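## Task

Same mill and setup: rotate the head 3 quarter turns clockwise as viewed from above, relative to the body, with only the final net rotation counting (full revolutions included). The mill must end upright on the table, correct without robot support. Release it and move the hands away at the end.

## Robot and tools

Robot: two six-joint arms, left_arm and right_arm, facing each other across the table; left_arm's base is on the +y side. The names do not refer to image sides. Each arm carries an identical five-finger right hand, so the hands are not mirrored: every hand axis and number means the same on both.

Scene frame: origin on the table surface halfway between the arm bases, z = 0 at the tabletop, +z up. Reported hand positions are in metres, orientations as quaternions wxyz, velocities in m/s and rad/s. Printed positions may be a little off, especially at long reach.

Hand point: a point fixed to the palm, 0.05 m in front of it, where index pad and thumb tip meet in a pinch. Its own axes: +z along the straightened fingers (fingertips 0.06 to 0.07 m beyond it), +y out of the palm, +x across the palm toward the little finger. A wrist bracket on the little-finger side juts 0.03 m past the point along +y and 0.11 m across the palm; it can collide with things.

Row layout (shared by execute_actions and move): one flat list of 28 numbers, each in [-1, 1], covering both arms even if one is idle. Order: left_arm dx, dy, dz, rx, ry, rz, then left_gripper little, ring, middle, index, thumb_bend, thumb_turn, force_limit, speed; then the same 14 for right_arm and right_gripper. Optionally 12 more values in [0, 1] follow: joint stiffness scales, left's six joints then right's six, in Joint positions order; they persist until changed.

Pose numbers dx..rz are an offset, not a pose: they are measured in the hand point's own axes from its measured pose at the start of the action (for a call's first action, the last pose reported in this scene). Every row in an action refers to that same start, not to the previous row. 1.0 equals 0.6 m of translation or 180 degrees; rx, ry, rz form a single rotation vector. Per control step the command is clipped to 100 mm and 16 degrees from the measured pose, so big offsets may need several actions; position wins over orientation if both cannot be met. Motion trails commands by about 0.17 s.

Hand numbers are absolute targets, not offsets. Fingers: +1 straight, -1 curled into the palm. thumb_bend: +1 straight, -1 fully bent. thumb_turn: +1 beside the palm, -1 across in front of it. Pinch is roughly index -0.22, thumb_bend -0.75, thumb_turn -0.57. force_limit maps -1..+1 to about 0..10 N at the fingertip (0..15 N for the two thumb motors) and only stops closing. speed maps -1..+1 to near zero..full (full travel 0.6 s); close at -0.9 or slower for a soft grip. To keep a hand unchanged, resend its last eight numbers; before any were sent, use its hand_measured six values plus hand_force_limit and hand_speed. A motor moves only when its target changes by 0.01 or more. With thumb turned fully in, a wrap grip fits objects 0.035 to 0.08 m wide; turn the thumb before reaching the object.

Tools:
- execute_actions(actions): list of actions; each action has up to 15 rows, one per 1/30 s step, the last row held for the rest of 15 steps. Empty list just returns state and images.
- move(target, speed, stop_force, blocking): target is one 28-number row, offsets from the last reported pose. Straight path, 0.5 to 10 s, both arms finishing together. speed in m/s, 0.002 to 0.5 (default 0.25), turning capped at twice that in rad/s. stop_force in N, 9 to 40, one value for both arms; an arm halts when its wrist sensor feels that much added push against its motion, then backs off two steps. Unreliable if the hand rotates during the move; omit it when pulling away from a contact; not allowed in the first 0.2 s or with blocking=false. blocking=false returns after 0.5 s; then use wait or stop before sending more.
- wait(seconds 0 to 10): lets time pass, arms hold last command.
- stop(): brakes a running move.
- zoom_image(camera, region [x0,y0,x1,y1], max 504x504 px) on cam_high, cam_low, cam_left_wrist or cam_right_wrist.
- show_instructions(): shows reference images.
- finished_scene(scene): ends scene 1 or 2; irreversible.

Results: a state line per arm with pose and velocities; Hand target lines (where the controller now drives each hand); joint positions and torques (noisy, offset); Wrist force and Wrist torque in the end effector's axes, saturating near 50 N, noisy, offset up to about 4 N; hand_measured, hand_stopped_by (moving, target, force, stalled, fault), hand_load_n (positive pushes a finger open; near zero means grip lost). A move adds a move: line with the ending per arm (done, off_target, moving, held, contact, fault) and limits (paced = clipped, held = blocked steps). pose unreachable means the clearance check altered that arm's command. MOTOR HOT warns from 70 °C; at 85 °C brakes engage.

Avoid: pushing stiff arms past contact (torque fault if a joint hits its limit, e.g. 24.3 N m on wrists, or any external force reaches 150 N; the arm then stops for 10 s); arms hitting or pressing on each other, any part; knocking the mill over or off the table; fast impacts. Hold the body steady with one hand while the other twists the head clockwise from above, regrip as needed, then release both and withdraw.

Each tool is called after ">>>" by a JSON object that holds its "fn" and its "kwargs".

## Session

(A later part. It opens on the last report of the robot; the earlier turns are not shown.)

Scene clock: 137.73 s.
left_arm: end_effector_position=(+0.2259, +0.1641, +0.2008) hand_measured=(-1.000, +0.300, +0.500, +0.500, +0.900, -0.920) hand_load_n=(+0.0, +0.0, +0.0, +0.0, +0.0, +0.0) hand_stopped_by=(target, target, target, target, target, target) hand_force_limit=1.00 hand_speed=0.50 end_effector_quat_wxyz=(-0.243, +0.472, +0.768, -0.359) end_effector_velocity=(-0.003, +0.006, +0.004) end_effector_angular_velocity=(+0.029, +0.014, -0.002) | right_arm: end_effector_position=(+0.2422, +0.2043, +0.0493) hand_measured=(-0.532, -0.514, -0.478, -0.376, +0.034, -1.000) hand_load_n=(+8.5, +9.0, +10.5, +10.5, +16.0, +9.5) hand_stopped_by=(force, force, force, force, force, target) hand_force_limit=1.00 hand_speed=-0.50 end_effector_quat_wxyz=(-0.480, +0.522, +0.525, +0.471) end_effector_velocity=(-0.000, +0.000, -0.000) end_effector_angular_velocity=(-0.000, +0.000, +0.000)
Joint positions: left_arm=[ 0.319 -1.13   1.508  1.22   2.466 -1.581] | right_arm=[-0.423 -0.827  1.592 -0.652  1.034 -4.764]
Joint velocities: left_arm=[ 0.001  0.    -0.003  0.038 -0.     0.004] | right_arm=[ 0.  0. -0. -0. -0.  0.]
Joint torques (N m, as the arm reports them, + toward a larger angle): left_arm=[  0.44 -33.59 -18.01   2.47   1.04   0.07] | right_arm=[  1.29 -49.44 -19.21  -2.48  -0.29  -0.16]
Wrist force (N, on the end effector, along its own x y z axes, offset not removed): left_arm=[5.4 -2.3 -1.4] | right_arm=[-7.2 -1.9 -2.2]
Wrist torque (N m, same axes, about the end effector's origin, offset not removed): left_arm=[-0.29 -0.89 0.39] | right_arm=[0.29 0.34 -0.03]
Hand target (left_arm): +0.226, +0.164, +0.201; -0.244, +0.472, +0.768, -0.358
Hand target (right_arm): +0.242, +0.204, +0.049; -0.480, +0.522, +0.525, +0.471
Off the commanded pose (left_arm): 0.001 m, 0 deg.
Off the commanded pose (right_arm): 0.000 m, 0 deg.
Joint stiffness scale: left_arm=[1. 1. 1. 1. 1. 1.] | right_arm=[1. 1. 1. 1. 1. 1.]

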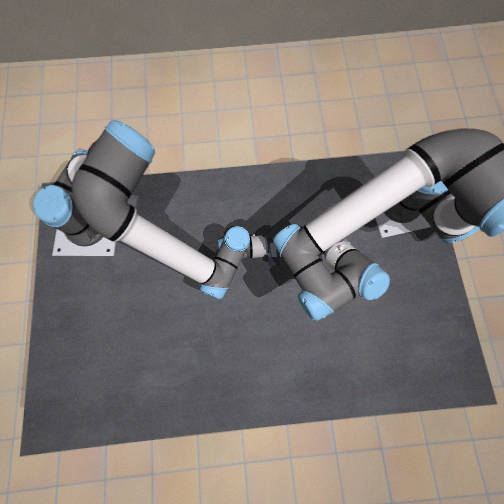

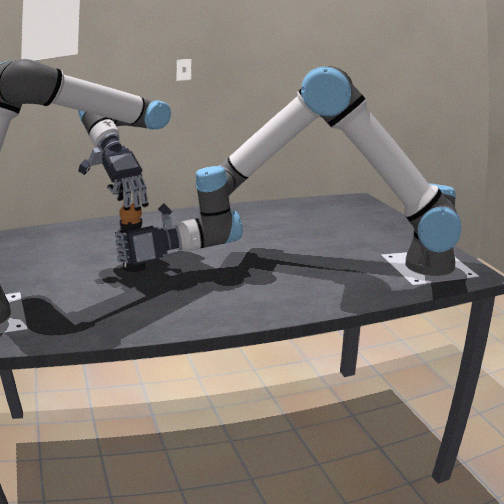

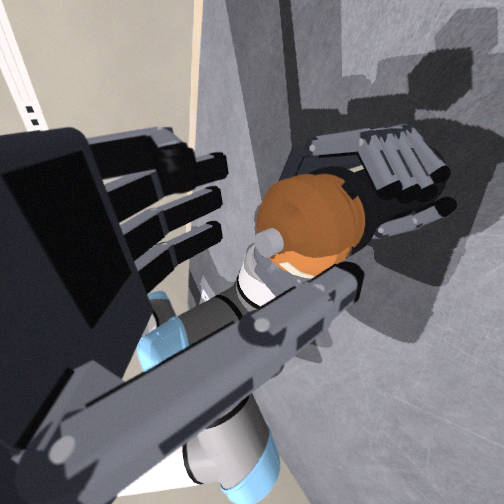

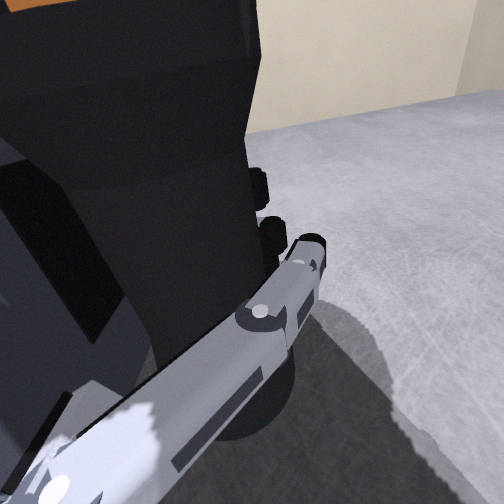

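>>> {"fn": "move", "kwargs": {"target": [0.017,0.011,-0.014,0.023,-0.52,-0.416,-1,0.3,0.5,0.5,0.9,-0.92,1,0.5,0,0,0,0,0,0,-1,-1,-1,-1,-0.95,-1,1,-0.5], "speed": 0.3}}

>>> {"fn": "move", "kwargs": {"target": [-0.003,0.051,0.041,0,0,0,-1,0.3,0.5,0.5,0.9,-0.92,1,0.5,0,0,0,0,0,0,-1,-1,-1,-1,-0.95,-1,1,-0.5], "speed": 0.05}}

Scene clock: 152.30 s.
left_arm: end_effector_position=(+0.2314, +0.1789, +0.2015) hand_measured=(-1.000, +0.300, +0.500, +0.500, +0.900, -0.920) hand_load_n=(+0.0, +0.0, +0.0, +0.0, +0.0, +0.0) hand_stopped_by=(target, target, target, target, target, target) hand_force_limit=1.00 hand_speed=0.50 end_effector_quat_wxyz=(-0.189, +0.428, -0.793, +0.390) end_effector_velocity=(-0.000, +0.002, +0.001) end_effector_angular_velocity=(+0.002, +0.002, +0.012) | right_arm: end_effector_position=(+0.2422, +0.2043, +0.0493) hand_measured=(-0.532, -0.514, -0.478, -0.376, +0.034, -1.000) hand_load_n=(+8.5, +9.0, +10.5, +10.5, +16.0, +9.5) hand_stopped_by=(force, force, force, force, force, target) hand_force_limit=1.00 hand_speed=-0.50 end_effector_quat_wxyz=(-0.480, +0.522, +0.525, +0.471) end_effector_velocity=(+0.000, +0.000, +0.000) end_effector_angular_velocity=(+0.000, -0.000, -0.000)
Joint positions: left_arm=[-0.392 -1.447  1.808  0.796  0.751 -4.215] | right_arm=[-0.423 -0.827  1.592 -0.652  1.034 -4.764]
Joint velocities: left_arm=[-0.002  0.003 -0.003  0.016 -0.004 -0.021] | right_arm=[-0. -0. -0.  0. -0. -0.]
Joint torques (N m, as the arm reports them, + toward a larger angle): left_arm=[ -0.71 -20.65 -19.44   1.86  -1.63  -0.25] | right_arm=[  0.4  -49.61 -19.52  -2.63  -0.4   -0.32]
Wrist force (N, on the end effector, along its own x y z axes, offset not removed): left_arm=[1.8 -3.3 -2.6] | right_arm=[-9.9 -2.1 1.8]
Wrist torque (N m, same axes, about the end effector's origin, offset not removed): left_arm=[-0.24 -0.14 -0.08] | right_arm=[-0.58 0.45 -0.14]
Hand target (left_arm): +0.231, +0.178, +0.202; +0.189, -0.429, +0.793, -0.390
Hand target (right_arm): +0.242, +0.204, +0.049; -0.480, +0.522, +0.525, +0.471
Off the commanded pose (left_arm): 0.001 m, 0 deg.
Off the commanded pose (right_arm): 0.000 m, 0 deg.
Joint stiffness scale: left_arm=[1. 1. 1. 1. 1. 1.] | right_arm=[1. 1. 1. 1. 1. 1.]
move: done

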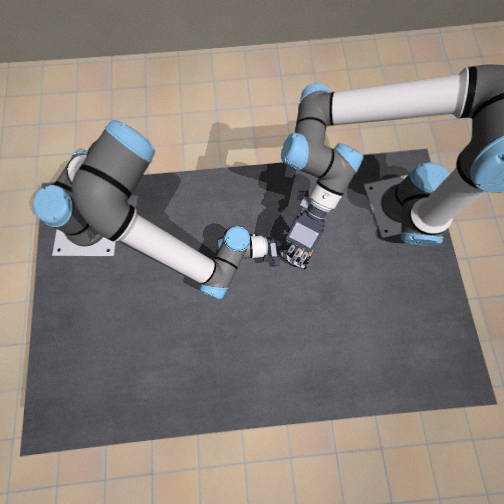

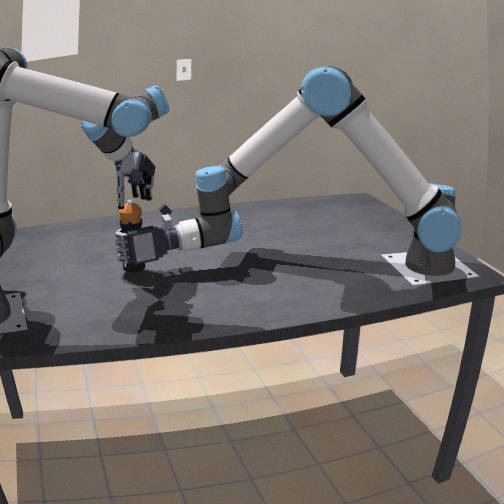

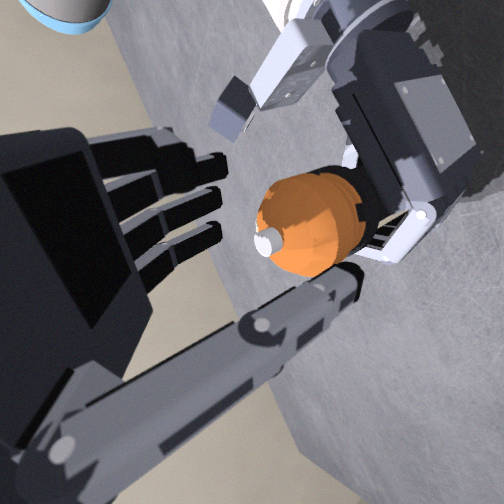

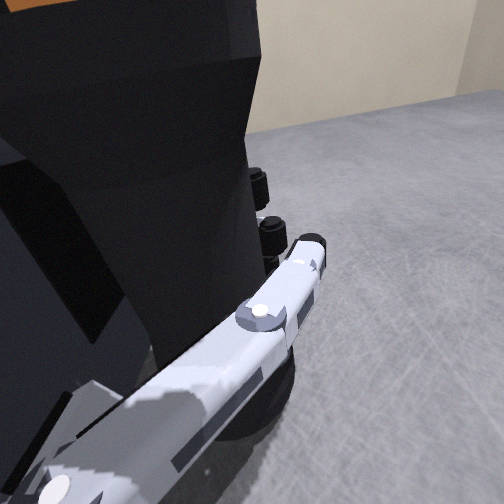

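Scene clock: 153.53 s.
left_arm: end_effector_position=(+0.2312, +0.1782, +0.1641) hand_measured=(-1.000, +0.300, +0.500, +0.500, +0.900, -0.920) hand_load_n=(+0.0, +0.0, +0.0, +0.0, +0.0, +0.0) hand_stopped_by=(target, target, target, target, target, target) hand_force_limit=1.00 hand_speed=0.50 end_effector_quat_wxyz=(-0.188, +0.429, -0.792, +0.391) end_effector_velocity=(-0.001, -0.002, -0.001) end_effector_angular_velocity=(-0.010, +0.002, -0.001) | right_arm: end_effector_position=(+0.2422, +0.2043, +0.0493) hand_measured=(-0.532, -0.514, -0.478, -0.376, +0.034, -1.000) hand_load_n=(+8.5, +9.0, +10.5, +10.5, +16.0, +9.5) hand_stopped_by=(force, force, force, force, force, target) hand_force_limit=1.00 hand_speed=-0.50 end_effector_quat_wxyz=(-0.480, +0.522, +0.525, +0.471) end_effector_velocity=(-0.000, -0.000, -0.000) end_effector_angular_velocity=(-0.000, +0.000, +0.000)
Joint positions: left_arm=[-0.392 -1.412  1.87   0.694  0.75  -4.215] | right_arm=[-0.423 -0.827  1.592 -0.652  1.034 -4.764]
Joint velocities: left_arm=[-0.    -0.     0.    -0.011  0.     0.001] | right_arm=[ 0.  0. -0. -0. -0. -0.]
Joint torques (N m, as the arm reports them, + toward a larger angle): left_arm=[  0.95 -21.98 -13.97   1.32  -1.19   0.23] | right_arm=[  0.43 -49.42 -20.09  -2.48  -0.47  -0.34]
Wrist force (N, on the end effector, along its own x y z axes, offset not removed): left_arm=[5.1 0.7 -1.3] | right_arm=[-5.5 1.0 -0.7]
Wrist torque (N m, same axes, about the end effector's origin, offset not removed): left_arm=[0.50 -1.10 0.41] | right_arm=[0.56 0.09 0.33]
Hand target (left_arm): +0.232, +0.179, +0.162; +0.189, -0.428, +0.793, -0.390
Hand target (right_arm): +0.242, +0.204, +0.049; -0.480, +0.522, +0.525, +0.471
Off the commanded pose (left_arm): 0.002 m, 0 deg.
Off the commanded pose (right_arm): 0.000 m, 0 deg.
Joint stiffness scale: left_arm=[1. 1. 1. 1. 1. 1.] | right_arm=[1. 1. 1. 1. 1. 1.]
move: done

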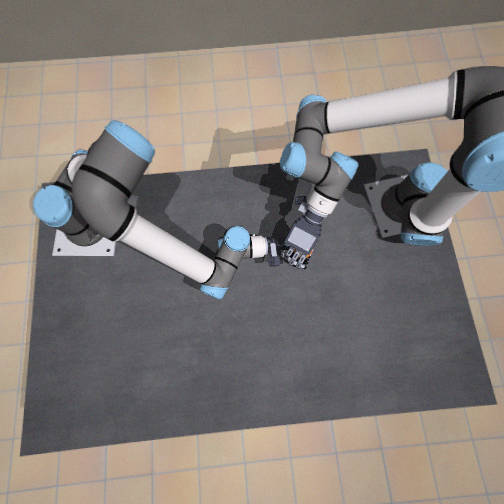

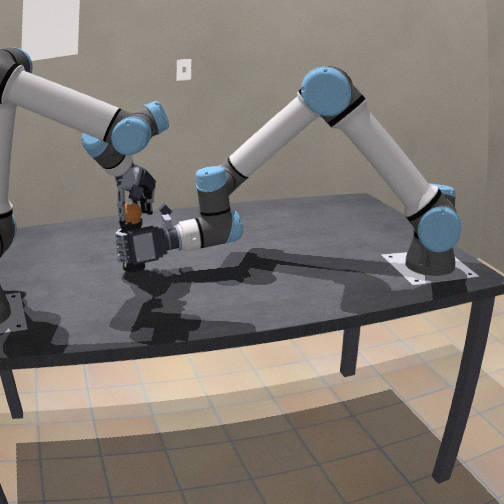

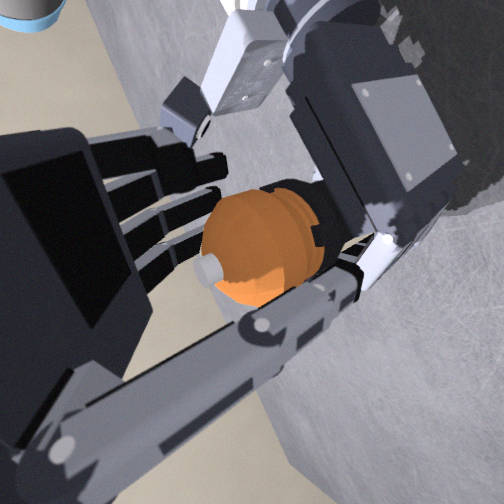

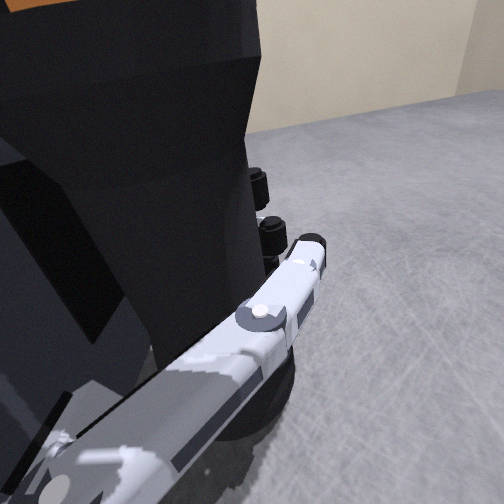

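>>> {"fn": "execute_actions", "kwargs": {"actions": [[[0,0,0,0,0,0,-1,0.3,0.33,0.33,0.35,-0.92,1,0,0,0,0,0,0,0,-1,-1,-1,-1,-0.95,-1,1,-0.5]],[[0,0,0,0,0,0,-1,-0.2,-0.5,-0.5,0.35,-0.92,1,0.6,0,0,0,0,0,0,-1,-1,-1,-1,-0.95,-1,1,-0.5]],[[0,0,0,0,0,0,-1,-0.2,-0.6,-0.6,0.2,-0.92,1,0.8,0,0,0,0,0,0,-1,-1,-1,-1,-0.95,-1,1,-0.5]]]}}

>>> {"fn": "move", "kwargs": {"target": [0.007,-0.005,0.007,-0.007,0.174,0.138,-1,-0.2,-0.5,-0.5,0.2,-0.92,1,0.8,0,0,0,0,0,0,-1,-1,-1,-1,-0.95,-1,1,-0.5], "speed": 0.15}}

>>> {"fn": "move", "kwargs": {"target": [0.007,-0.006,0.007,-0.007,0.174,0.138,-1,-0.2,-0.6,-0.6,0.2,-0.92,1,0.8,0,0,0,0,0,0,-1,-1,-1,-1,-0.95,-1,1,-0.5], "speed": 0.15}}

>>> {"fn": "move", "kwargs": {"target": [0.006,-0.006,0.006,-0.006,0.156,0.124,-1,-0.2,-0.5,-0.5,0.2,-0.92,1,0.8,0,0,0,0,0,0,-1,-1,-1,-1,-0.95,-1,1,-0.5], "speed": 0.15}}

>>> {"fn": "execute_actions", "kwargs": {"actions": [[[0,0,0,0,0,0,-1,0.3,0.5,0.5,0.9,-0.92,1,0.5,0,0,0,0,0,0,-1,-1,-1,-1,-0.95,-1,1,-0.5]],[[0,-0.06,-0.05,0,0,0,-1,0.3,0.5,0.5,0.9,-0.92,1,0.5,-0.015,0,0,0,0,0,-1,-1,-1,-1,-0.95,-1,1,-0.5]],[[0,-0.04,-0.03,0,0,0,-1,0.3,0.5,0.5,0.9,-0.92,1,0.5,-0.01,0,0,0,0,0,-1,-1,-1,-1,-0.95,-1,1,-0.5]]]}}

>>> {"fn": "zoom_image", "kwargs": {"camera": "cam_low", "region": [90,190,180,280]}}

Scene clock: 176.17 s.
left_arm: end_effector_position=(+0.2307, +0.1775, +0.1639) hand_measured=(-1.000, -0.190, +0.158, +0.174, +0.372, -0.920) hand_load_n=(+0.0, +3.0, +13.0, +11.5, +23.0, +7.0) hand_stopped_by=(target, force, force, force, force, target) hand_force_limit=1.00 hand_speed=0.80 end_effector_quat_wxyz=(-0.187, +0.429, -0.792, +0.392) end_effector_velocity=(-0.000, +0.000, -0.000) end_effector_angular_velocity=(+0.002, -0.001, -0.001) | right_arm: end_effector_position=(+0.2422, +0.2044, +0.0494) hand_measured=(-0.532, -0.514, -0.478, -0.376, +0.034, -1.000) hand_load_n=(+11.0, +9.5, +9.5, +8.0, +16.5, +6.5) hand_stopped_by=(force, force, force, force, force, target) hand_force_limit=1.00 hand_speed=-0.50 end_effector_quat_wxyz=(-0.480, +0.522, +0.525, +0.471) end_effector_velocity=(-0.000, +0.000, +0.000) end_effector_angular_velocity=(+0.000, -0.000, +0.000)
Joint positions: left_arm=[-0.392 -1.412  1.87   0.692  0.751 -4.215] | right_arm=[-0.423 -0.827  1.592 -0.652  1.034 -4.764]
Joint velocities: left_arm=[-0.     0.     0.     0.001 -0.     0.001] | right_arm=[ 0. -0. -0. -0. -0. -0.]
Joint torques (N m, as the arm reports them, + toward a larger angle): left_arm=[  0.15 -24.54 -17.12   2.19  -1.68  -0.08] | right_arm=[ -0.32 -47.06 -18.04  -1.82  -0.3   -0.06]
Wrist force (N, on the end effector, along its own x y z axes, offset not removed): left_arm=[8.6 -1.3 4.9] | right_arm=[-3.7 -2.9 2.1]
Wrist torque (N m, same axes, about the end effector's origin, offset not removed): left_arm=[-0.71 -1.21 0.19] | right_arm=[-0.42 -0.53 0.11]
Hand target (left_arm): +0.231, +0.178, +0.164; +0.187, -0.429, +0.792, -0.392
Hand target (right_arm): +0.243, +0.204, +0.049; -0.479, +0.522, +0.525, +0.471
Off the commanded pose (left_arm): 0.000 m, 0 deg.
Off the commanded pose (right_arm): 0.000 m, 0 deg.
Joint stiffness scale: left_arm=[1. 1. 1. 1. 1. 1.] | right_arm=[1. 1. 1. 1. 1. 1.]

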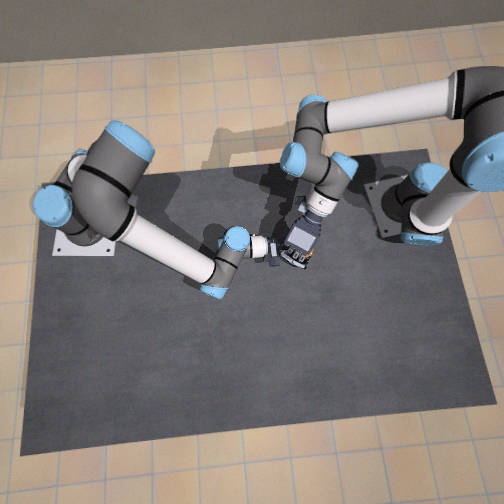

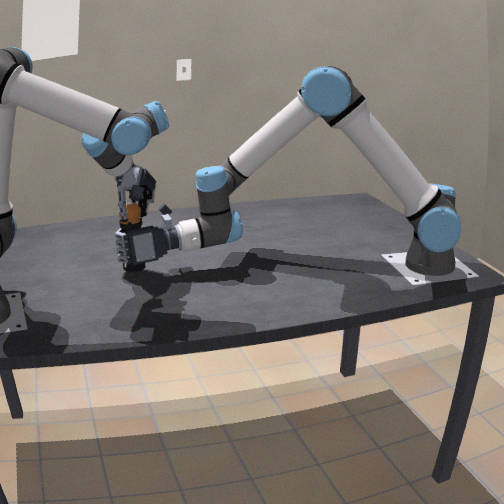

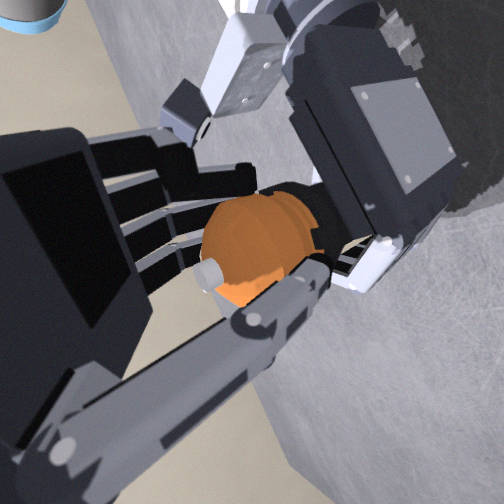

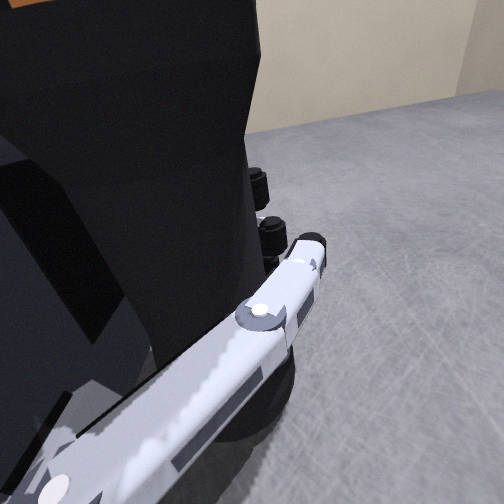

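Scene clock: 179.00 s.
left_arm: end_effector_position=(+0.2328, +0.1709, +0.1640) hand_measured=(-1.000, -0.190, +0.158, +0.174, +0.372, -0.920) hand_load_n=(+0.0, +2.5, +11.0, +10.0, +25.5, +0.0) hand_stopped_by=(target, force, force, force, force, target) hand_force_limit=1.00 hand_speed=0.80 end_effector_quat_wxyz=(-0.043, +0.133, -0.890, +0.435) end_effector_velocity=(+0.000, +0.000, -0.002) end_effector_angular_velocity=(+0.005, -0.000, -0.016) | right_arm: end_effector_position=(+0.2435, +0.2040, +0.0493) hand_measured=(-0.532, -0.514, -0.478, -0.376, +0.034, -1.000) hand_load_n=(+9.0, +8.5, +9.0, +8.5, +16.0, +7.5) hand_stopped_by=(force, force, force, force, force, target) hand_force_limit=1.00 hand_speed=-0.50 end_effector_quat_wxyz=(-0.479, +0.523, +0.524, +0.471) end_effector_velocity=(+0.000, +0.000, +0.000) end_effector_angular_velocity=(+0.000, -0.000, -0.000)
Joint positions: left_arm=[-0.166 -1.631  2.003  0.315  1.346 -3.372] | right_arm=[-0.424 -0.827  1.592 -0.652  1.035 -4.764]
Joint velocities: left_arm=[ 0.01   0.003 -0.    -0.002  0.02   0.017] | right_arm=[-0. -0. -0.  0.  0. -0.]
Joint torques (N m, as the arm reports them, + toward a larger angle): left_arm=[  0.6  -17.71 -19.68  -0.27  -0.04   0.68] | right_arm=[  2.09 -47.6  -18.34  -2.05  -0.94  -0.22]
Wrist force (N, on the end effector, along its own x y z axes, offset not removed): left_arm=[-1.5 2.2 0.7] | right_arm=[-6.9 -2.8 0.3]
Wrist torque (N m, same axes, about the end effector's origin, offset not removed): left_arm=[0.33 -0.46 -0.33] | right_arm=[-0.66 0.34 -0.03]
Hand target (left_arm): +0.233, +0.171, +0.164; +0.042, -0.132, +0.890, -0.435
Hand target (right_arm): +0.242, +0.204, +0.049; -0.480, +0.522, +0.525, +0.471
Off the commanded pose (left_arm): 0.000 m, 0 deg.
Off the commanded pose (right_arm): 0.001 m, 0 deg.
Joint stiffness scale: left_arm=[1. 1. 1. 1. 1. 1.] | right_arm=[1. 1. 1. 1. 1. 1.]
move: done

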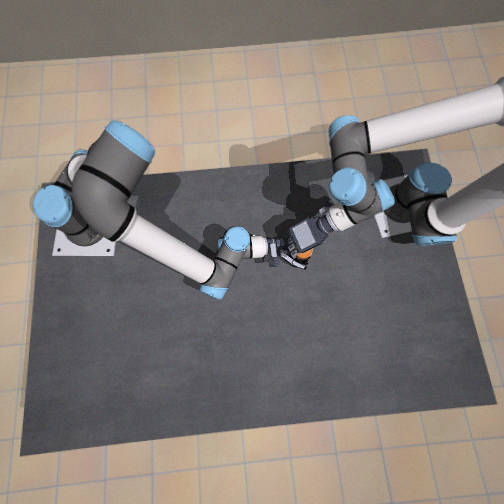

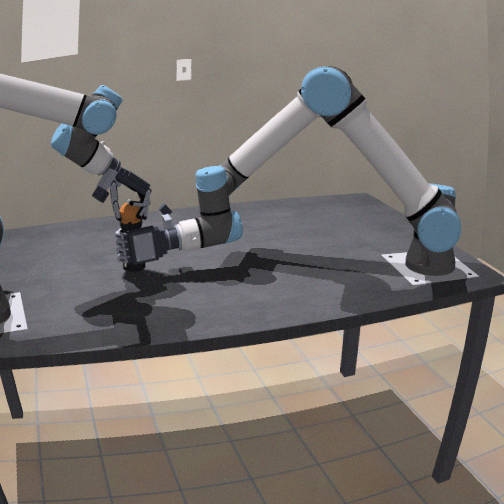

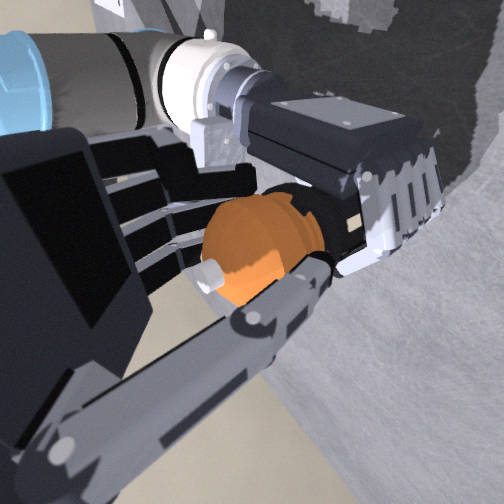

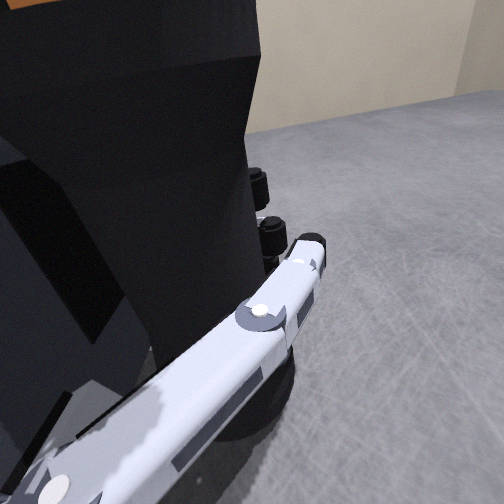

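Scene clock: 181.87 s.
left_arm: end_effector_position=(+0.2303, +0.1661, +0.1631) hand_measured=(-1.000, -0.190, +0.158, +0.170, +0.374, -0.920) hand_load_n=(+0.0, +1.5, +9.0, +11.0, +26.0, -0.5) hand_stopped_by=(target, force, force, force, force, target) hand_force_limit=1.00 hand_speed=0.80 end_effector_quat_wxyz=(-0.107, +0.178, +0.881, -0.424) end_effector_velocity=(-0.000, -0.000, +0.000) end_effector_angular_velocity=(-0.000, -0.003, -0.015) | right_arm: end_effector_position=(+0.2441, +0.2037, +0.0490) hand_measured=(-0.532, -0.514, -0.478, -0.376, +0.034, -1.000) hand_load_n=(+7.5, +7.5, +9.0, +9.5, +16.0, +9.0) hand_stopped_by=(force, force, force, force, force, target) hand_force_limit=1.00 hand_speed=-0.50 end_effector_quat_wxyz=(-0.479, +0.523, +0.524, +0.471) end_effector_velocity=(-0.000, -0.000, -0.000) end_effector_angular_velocity=(-0.000, +0.000, +0.000)
Joint positions: left_arm=[ 0.183 -1.464  1.86   0.426  2.14  -2.663] | right_arm=[-0.425 -0.827  1.592 -0.651  1.035 -4.764]
Joint velocities: left_arm=[ 0.003  0.006 -0.006  0.008  0.01   0.018] | right_arm=[ 0.  0.  0. -0.  0. -0.]
Joint torques (N m, as the arm reports them, + toward a larger angle): left_arm=[ -0.19 -20.73 -20.67   0.79   1.38   0.14] | right_arm=[  1.31 -49.25 -19.58  -2.81  -0.71  -0.22]
Wrist force (N, on the end effector, along its own x y z axes, offset not removed): left_arm=[1.7 1.2 -2.9] | right_arm=[-3.0 -3.5 -6.0]
Wrist torque (N m, same axes, about the end effector's origin, offset not removed): left_arm=[0.26 -0.70 0.28] | right_arm=[-0.20 -0.08 0.08]
Hand target (left_arm): +0.230, +0.164, +0.164; -0.107, +0.180, +0.880, -0.425
Hand target (right_arm): +0.244, +0.204, +0.049; -0.479, +0.523, +0.524, +0.471
Off the commanded pose (left_arm): 0.002 m, 0 deg.
Off the commanded pose (right_arm): 0.001 m, 0 deg.
Joint stiffness scale: left_arm=[1. 1. 1. 1. 1. 1.] | right_arm=[1. 1. 1. 1. 1. 1.]
move: done

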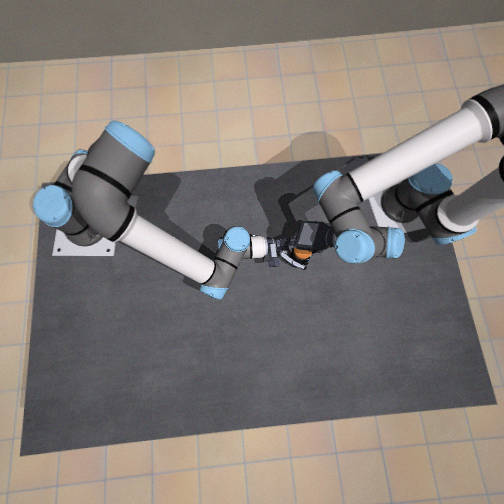

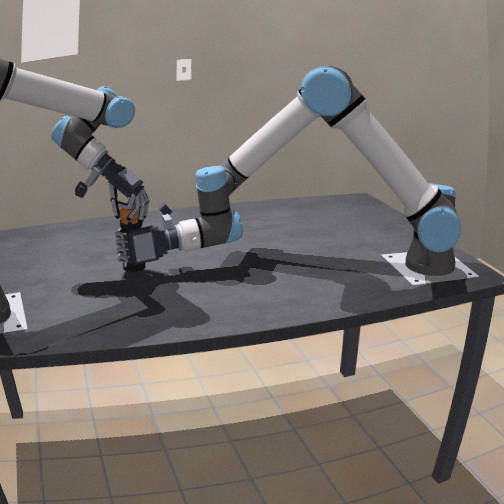

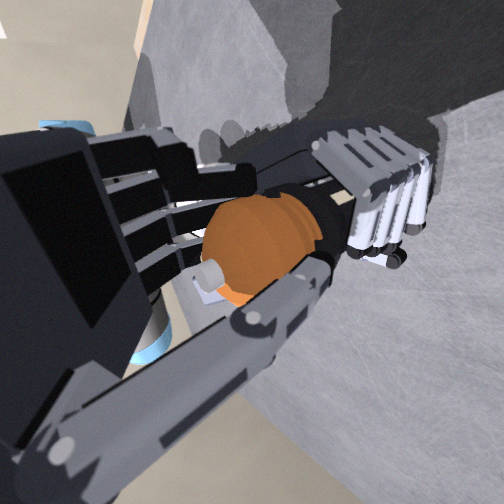

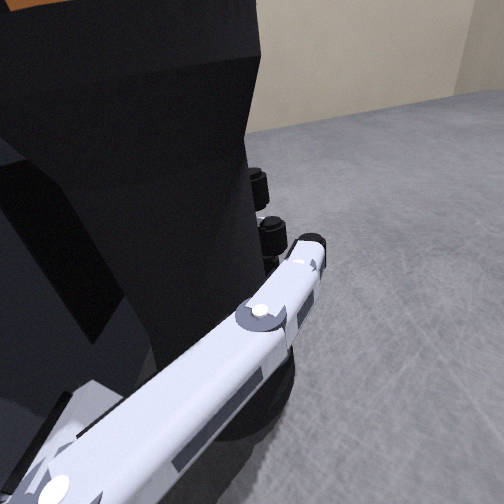

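Scene clock: 184.50 s.
left_arm: end_effector_position=(+0.2255, +0.1649, +0.1625) hand_measured=(-1.000, -0.190, +0.150, +0.170, +0.374, -0.920) hand_load_n=(+0.0, +0.5, +10.5, +9.5, +26.5, -2.0) hand_stopped_by=(target, force, force, force, force, target) hand_force_limit=1.00 hand_speed=0.80 end_effector_quat_wxyz=(-0.231, +0.440, +0.784, -0.371) end_effector_velocity=(-0.001, +0.001, +0.001) end_effector_angular_velocity=(+0.002, +0.000, -0.018) | right_arm: end_effector_position=(+0.2439, +0.2036, +0.0487) hand_measured=(-0.532, -0.514, -0.478, -0.376, +0.034, -1.000) hand_load_n=(+7.0, +7.5, +9.0, +10.0, +15.5, +9.0) hand_stopped_by=(force, force, force, force, force, target) hand_force_limit=1.00 hand_speed=-0.50 end_effector_quat_wxyz=(-0.478, +0.524, +0.524, +0.471) end_effector_velocity=(-0.001, +0.001, +0.001) end_effector_angular_velocity=(+0.001, -0.001, +0.001)
Joint positions: left_arm=[ 0.317 -1.132  1.593  1.034  2.473 -1.712] | right_arm=[-0.425 -0.826  1.592 -0.65   1.035 -4.764]
Joint velocities: left_arm=[ 0.     0.006 -0.005  0.023  0.001  0.03 ] | right_arm=[ 0.001 -0.    -0.    -0.001  0.     0.   ]
Joint torques (N m, as the arm reports them, + toward a larger angle): left_arm=[ -1.93 -33.76 -17.95   2.18   2.33   0.25] | right_arm=[  1.51 -49.45 -19.87  -3.1   -0.42  -0.2 ]
Wrist force (N, on the end effector, along its own x y z axes, offset not removed): left_arm=[5.7 2.4 1.5] | right_arm=[-6.3 -1.2 -2.9]
Wrist torque (N m, same axes, about the end effector's origin, offset not removed): left_arm=[-0.52 -1.03 -0.10] | right_arm=[0.26 0.55 -0.24]
Hand target (left_arm): +0.225, +0.163, +0.163; -0.231, +0.442, +0.782, -0.373
Hand target (right_arm): +0.244, +0.204, +0.049; -0.479, +0.523, +0.524, +0.471
Off the commanded pose (left_arm): 0.002 m, 0 deg.
Off the commanded pose (right_arm): 0.000 m, 0 deg.
Joint stiffness scale: left_arm=[1. 1. 1. 1. 1. 1.] | right_arm=[1. 1. 1. 1. 1. 1.]
move: done

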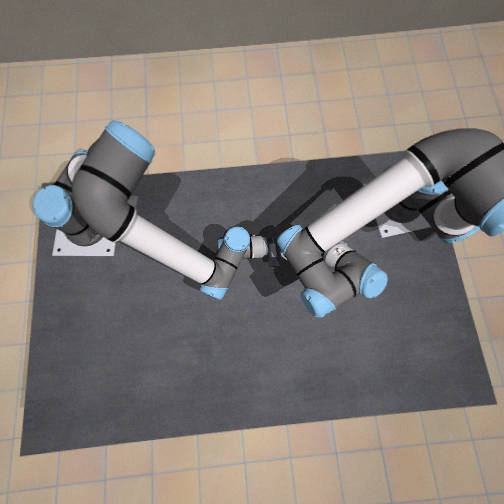

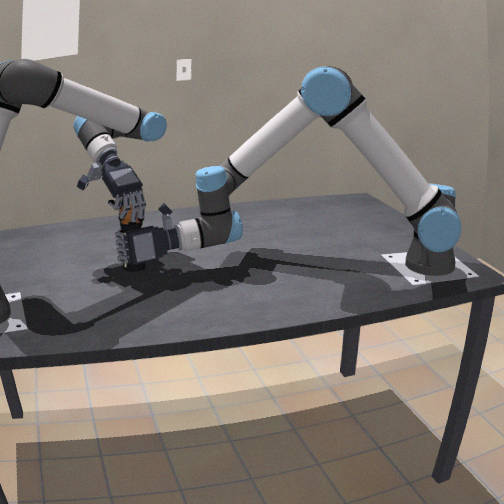

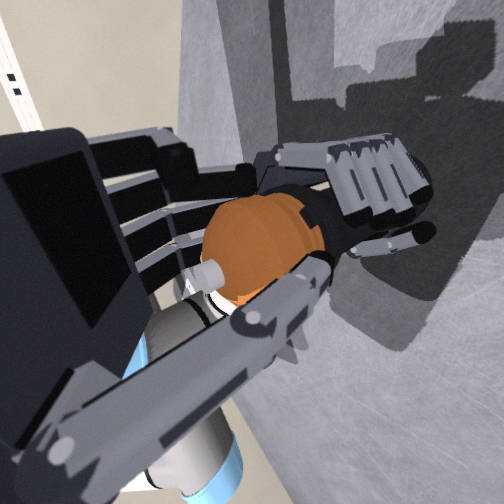

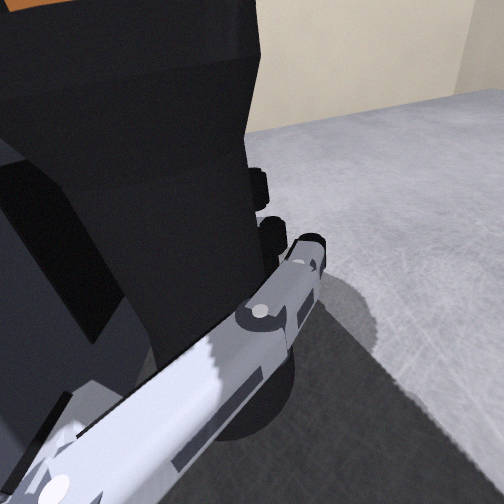

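Scene clock: 186.00 s.
left_arm: end_effector_position=(+0.2275, +0.1642, +0.2377) hand_measured=(-1.000, +0.300, +0.500, +0.500, +0.900, -0.920) hand_load_n=(+0.0, +0.0, +0.0, +0.0, +0.0, +0.0) hand_stopped_by=(target, target, target, target, target, target) hand_force_limit=1.00 hand_speed=0.50 end_effector_quat_wxyz=(-0.228, +0.440, +0.784, -0.372) end_effector_velocity=(-0.002, +0.004, +0.002) end_effector_angular_velocity=(+0.022, +0.010, -0.001) | right_arm: end_effector_position=(+0.2435, +0.2052, +0.0391) hand_measured=(-0.532, -0.514, -0.478, -0.376, +0.034, -1.000) hand_load_n=(+8.0, +8.0, +9.5, +10.0, +16.0, +9.0) hand_stopped_by=(force, force, force, force, force, target) hand_force_limit=1.00 hand_speed=-0.50 end_effector_quat_wxyz=(-0.480, +0.521, +0.524, +0.473) end_effector_velocity=(+0.001, +0.001, +0.001) end_effector_angular_velocity=(+0.004, -0.002, -0.000)
Joint positions: left_arm=[ 0.32  -1.195  1.478  1.209  2.473 -1.711] | right_arm=[-0.423 -0.807  1.593 -0.678  1.035 -4.764]
Joint velocities: left_arm=[-0.001  0.    -0.003  0.026 -0.     0.   ] | right_arm=[-0.    -0.    -0.    -0.004 -0.     0.   ]
Joint torques (N m, as the arm reports them, + toward a larger angle): left_arm=[ -1.61 -32.59 -18.2    2.45   1.09   0.21] | right_arm=[ -0.04 -48.29 -16.56  -2.95  -0.64  -0.35]
Wrist force (N, on the end effector, along its own x y z axes, offset not removed): left_arm=[8.8 3.9 -1.3] | right_arm=[-6.9 0.3 -1.5]
Wrist torque (N m, same axes, about the end effector's origin, offset not removed): left_arm=[0.55 -1.47 0.43] | right_arm=[0.29 0.32 0.07]
Hand target (left_arm): +0.227, +0.163, +0.239; -0.229, +0.441, +0.784, -0.372
Hand target (right_arm): +0.243, +0.204, +0.036; -0.479, +0.522, +0.525, +0.472
Off the commanded pose (left_arm): 0.001 m, 0 deg.
Off the commanded pose (right_arm): 0.003 m, 0 deg.
Joint stiffness scale: left_arm=[1. 1. 1. 1. 1. 1.] | right_arm=[1. 1. 1. 1. 1. 1.]

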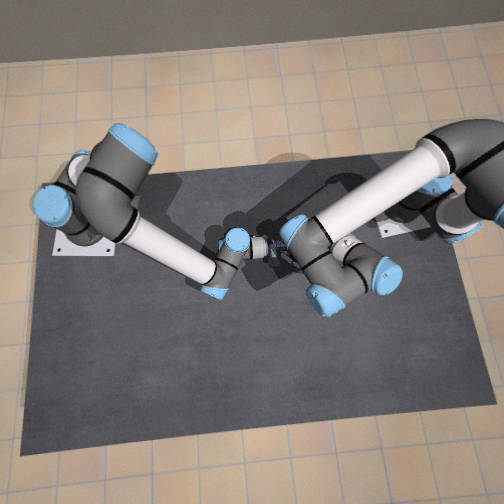

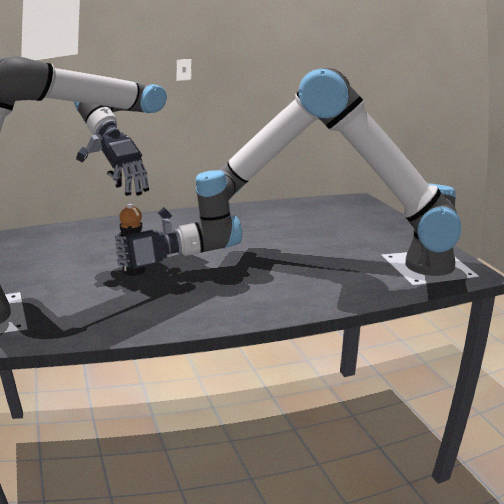

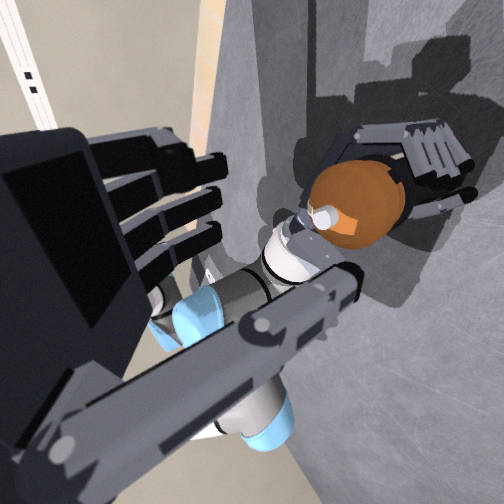

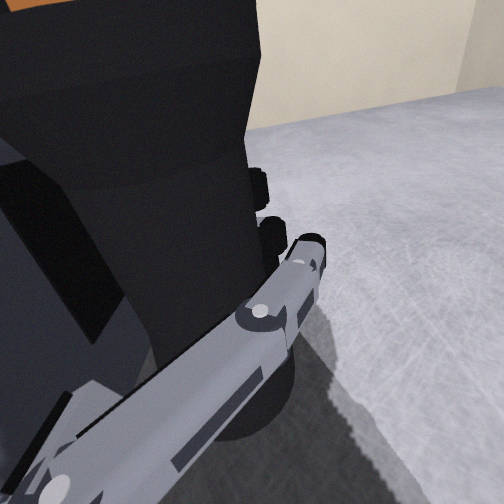

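Region (90, 190, 180, 280) of cam_low's 504x504 image, scaled by 5.600, with more detail than that image has.

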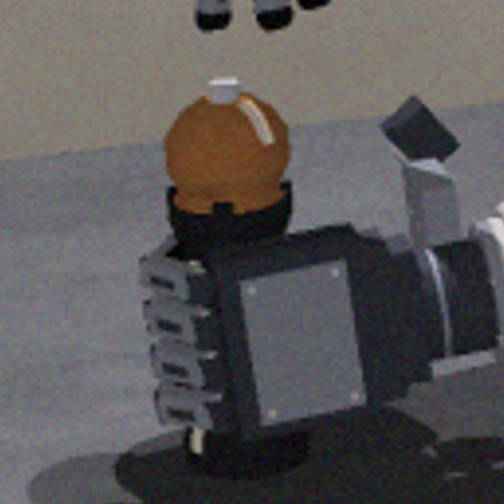

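>>> {"fn": "execute_actions", "kwargs": {"actions": [[[0.05,-0.03,-0.03,0,0,0,-1,0.3,0.5,0.5,0.9,-0.92,1,0.5,-0.011,0,0,0,0,0,-1,-1,-1,-1,-0.95,-1,1,-0.5]],[[0.07,-0.02,-0.02,0,0,0,-1,0.3,0.5,0.5,0.9,-0.92,1,0.5,-0.006,0,0,0,0,0,-1,-1,-1,-1,-0.95,-1,1,-0.5]],[[0.07,0,0,0,0,0,-1,0.3,0.5,0.5,0.9,-0.92,1,0.5,0,0,0,0,0,0,1,1,1,1,1,-1,1,-0.6]],[[0.05,0,0,0,0,0,-1,0.3,0.5,0.5,0.9,-0.92,1,0.5,0,0,0,0,0,0,1,1,1,1,1,-1,1,0.2]],[[0,0,0,0,0,0,-1,0.3,0.5,0.5,0.9,-0.92,1,0.5,0,0,0,0,0,0,1,1,1,1,1,-1,1,0.2]]]}}

>>> {"fn": "move", "kwargs": {"target": [0,0,0,0,0,0,-1,0.3,0.5,0.5,0.9,-0.92,1,0.5,0.02,-0.03,-0.33,0,0,0,1,1,1,1,1,-1,1,0.2], "speed": 0.15}}

Scene clock: 201.53 s.
left_arm: end_effector_position=(+0.1635, +0.2837, +0.2873) hand_measured=(-1.000, +0.300, +0.500, +0.500, +0.900, -0.920) hand_load_n=(+0.0, +0.0, +0.0, +0.0, +0.0, +0.0) hand_stopped_by=(target, target, target, target, target, target) hand_force_limit=1.00 hand_speed=0.50 end_effector_quat_wxyz=(-0.223, +0.442, +0.783, -0.377) end_effector_velocity=(+0.000, -0.000, -0.000) end_effector_angular_velocity=(-0.001, -0.000, -0.000) | right_arm: end_effector_position=(+0.2444, +0.2067, +0.0366) hand_measured=(+1.000, +1.000, +1.000, +1.000, +1.000, -1.000) hand_load_n=(+0.0, +0.0, +0.0, +0.0, +0.0, +0.0) hand_stopped_by=(target, target, target, target, target, target) hand_force_limit=1.00 hand_speed=0.20 end_effector_quat_wxyz=(-0.481, +0.517, +0.523, +0.477) end_effector_velocity=(-0.000, +0.000, +0.000) end_effector_angular_velocity=(+0.000, -0.000, +0.000)
Joint positions: left_arm=[ 0.301 -1.552  1.773  1.228  2.472 -1.745] | right_arm=[-0.423 -0.799  1.593 -0.697  1.035 -4.764]
Joint velocities: left_arm=[ 0.     0.001 -0.    -0.001  0.     0.001] | right_arm=[ 0. -0.  0. -0. -0. -0.]
Joint torques (N m, as the arm reports them, + toward a larger angle): left_arm=[  1.14 -18.91 -18.75   2.06   0.81   0.17] | right_arm=[  0.56 -45.45 -15.95  -1.35  -0.43   0.07]
Wrist force (N, on the end effector, along its own x y z axes, offset not removed): left_arm=[-1.0 0.9 0.6] | right_arm=[-4.7 -2.6 1.4]
Wrist torque (N m, same axes, about the end effector's origin, offset not removed): left_arm=[0.61 0.06 -0.03] | right_arm=[0.03 0.69 -0.23]
Hand target (left_arm): +0.164, +0.284, +0.287; -0.223, +0.442, +0.782, -0.378
Hand target (right_arm): +0.244, +0.207, +0.037; +0.481, -0.517, -0.523, -0.477
Off the commanded pose (left_arm): 0.000 m, 0 deg.
Off the commanded pose (right_arm): 0.000 m, 0 deg.
Joint stiffness scale: left_arm=[1. 1. 1. 1. 1. 1.] | right_arm=[1. 1. 1. 1. 1. 1.]

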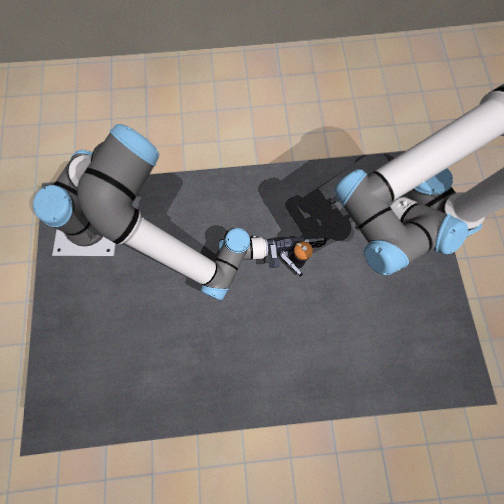

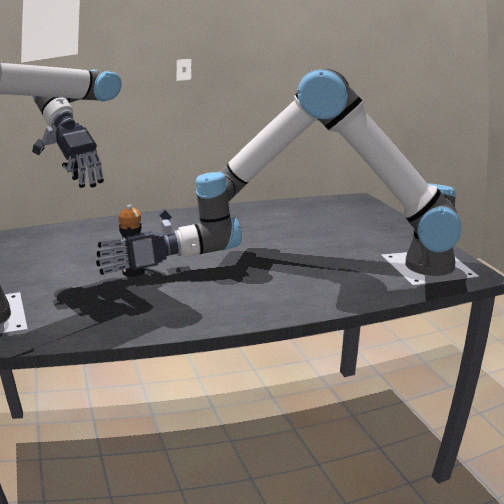

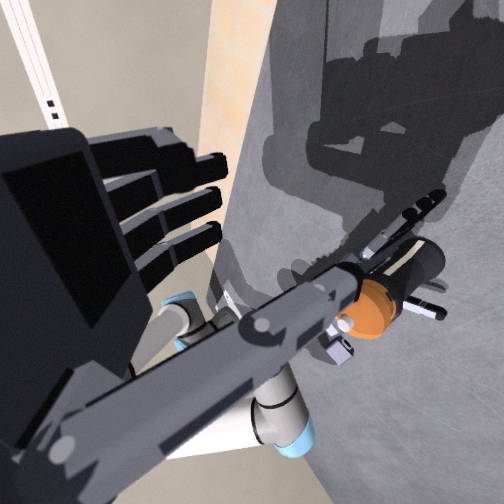

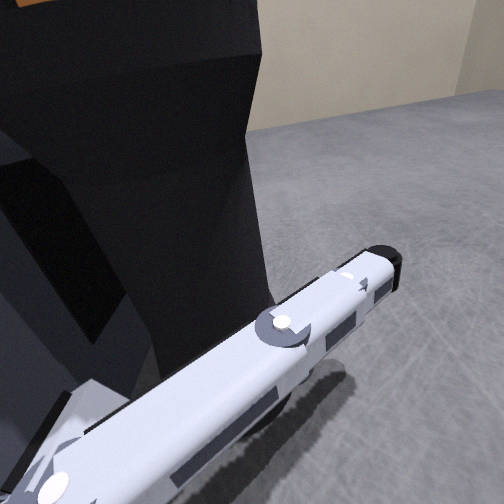

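Scene clock: 203.43 s.
left_arm: end_effector_position=(+0.1635, +0.2837, +0.2873) hand_measured=(-1.000, +0.300, +0.500, +0.500, +0.900, -0.920) hand_load_n=(+0.0, +0.0, +0.0, +0.0, +0.0, +0.0) hand_stopped_by=(target, target, target, target, target, target) hand_force_limit=1.00 hand_speed=0.50 end_effector_quat_wxyz=(-0.223, +0.442, +0.783, -0.377) end_effector_velocity=(-0.000, +0.000, +0.000) end_effector_angular_velocity=(-0.000, +0.000, +0.000) | right_arm: end_effector_position=(+0.2286, +0.0121, +0.0654) hand_measured=(+1.000, +1.000, +1.000, +1.000, +1.000, -1.000) hand_load_n=(+0.0, +0.0, +0.0, +0.0, +0.0, +0.0) hand_stopped_by=(target, target, target, target, target, target) hand_force_limit=1.00 hand_speed=0.20 end_effector_quat_wxyz=(-0.481, +0.517, +0.523, +0.477) end_effector_velocity=(-0.002, -0.002, +0.000) end_effector_angular_velocity=(+0.002, -0.000, +0.007)
Joint positions: left_arm=[ 0.301 -1.552  1.773  1.228  2.472 -1.745] | right_arm=[-0.648 -1.152  2.177 -0.91   0.811 -4.793]
Joint velocities: left_arm=[-0.    -0.     0.    -0.     0.    -0.001] | right_arm=[-0.004 -0.003  0.006 -0.004 -0.012 -0.001]
Joint torques (N m, as the arm reports them, + toward a larger angle): left_arm=[ -0.6  -18.88 -17.56   2.02   0.91  -0.07] | right_arm=[ -0.91 -29.96  -8.54  -1.34  -0.78  -0.34]
Wrist force (N, on the end effector, along its own x y z axes, offset not removed): left_arm=[4.8 -6.0 -1.8] | right_arm=[-1.4 -5.5 -1.9]
Wrist torque (N m, same axes, about the end effector's origin, offset not removed): left_arm=[-0.46 -0.80 0.13] | right_arm=[-0.44 0.17 -0.25]
Hand target (left_arm): +0.164, +0.284, +0.287; -0.223, +0.442, +0.783, -0.377
Hand target (right_arm): +0.228, +0.010, +0.065; +0.481, -0.517, -0.523, -0.477
Off the commanded pose (left_arm): 0.000 m, 0 deg.
Off the commanded pose (right_arm): 0.002 m, 0 deg.
Joint stiffness scale: left_arm=[1. 1. 1. 1. 1. 1.] | right_arm=[1. 1. 1. 1. 1. 1.]
move: done

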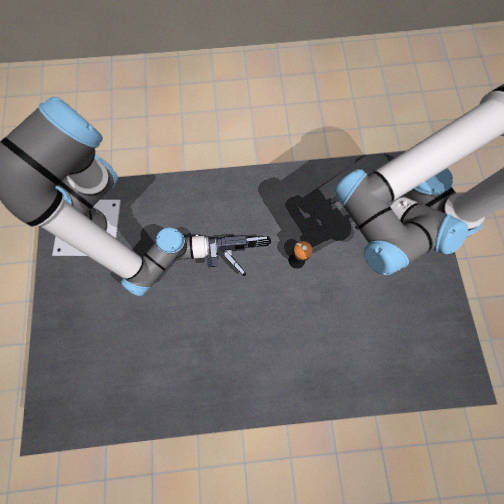

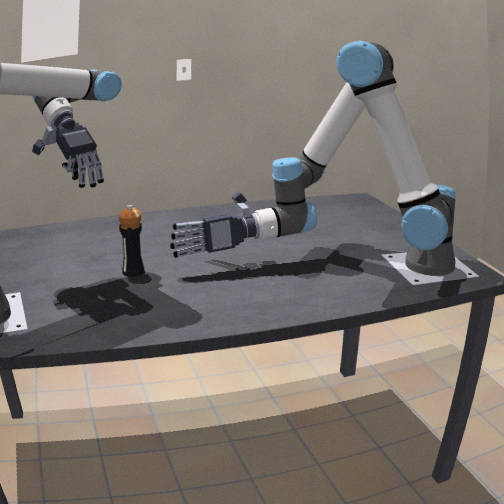

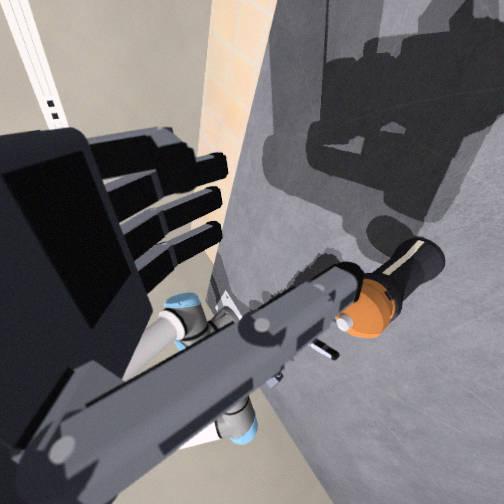

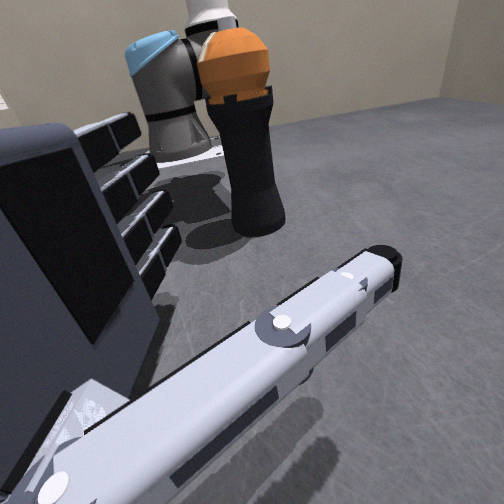

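>>> {"fn": "finished_scene", "kwargs": {"scene": 2}}

The scene is finished: the task was done.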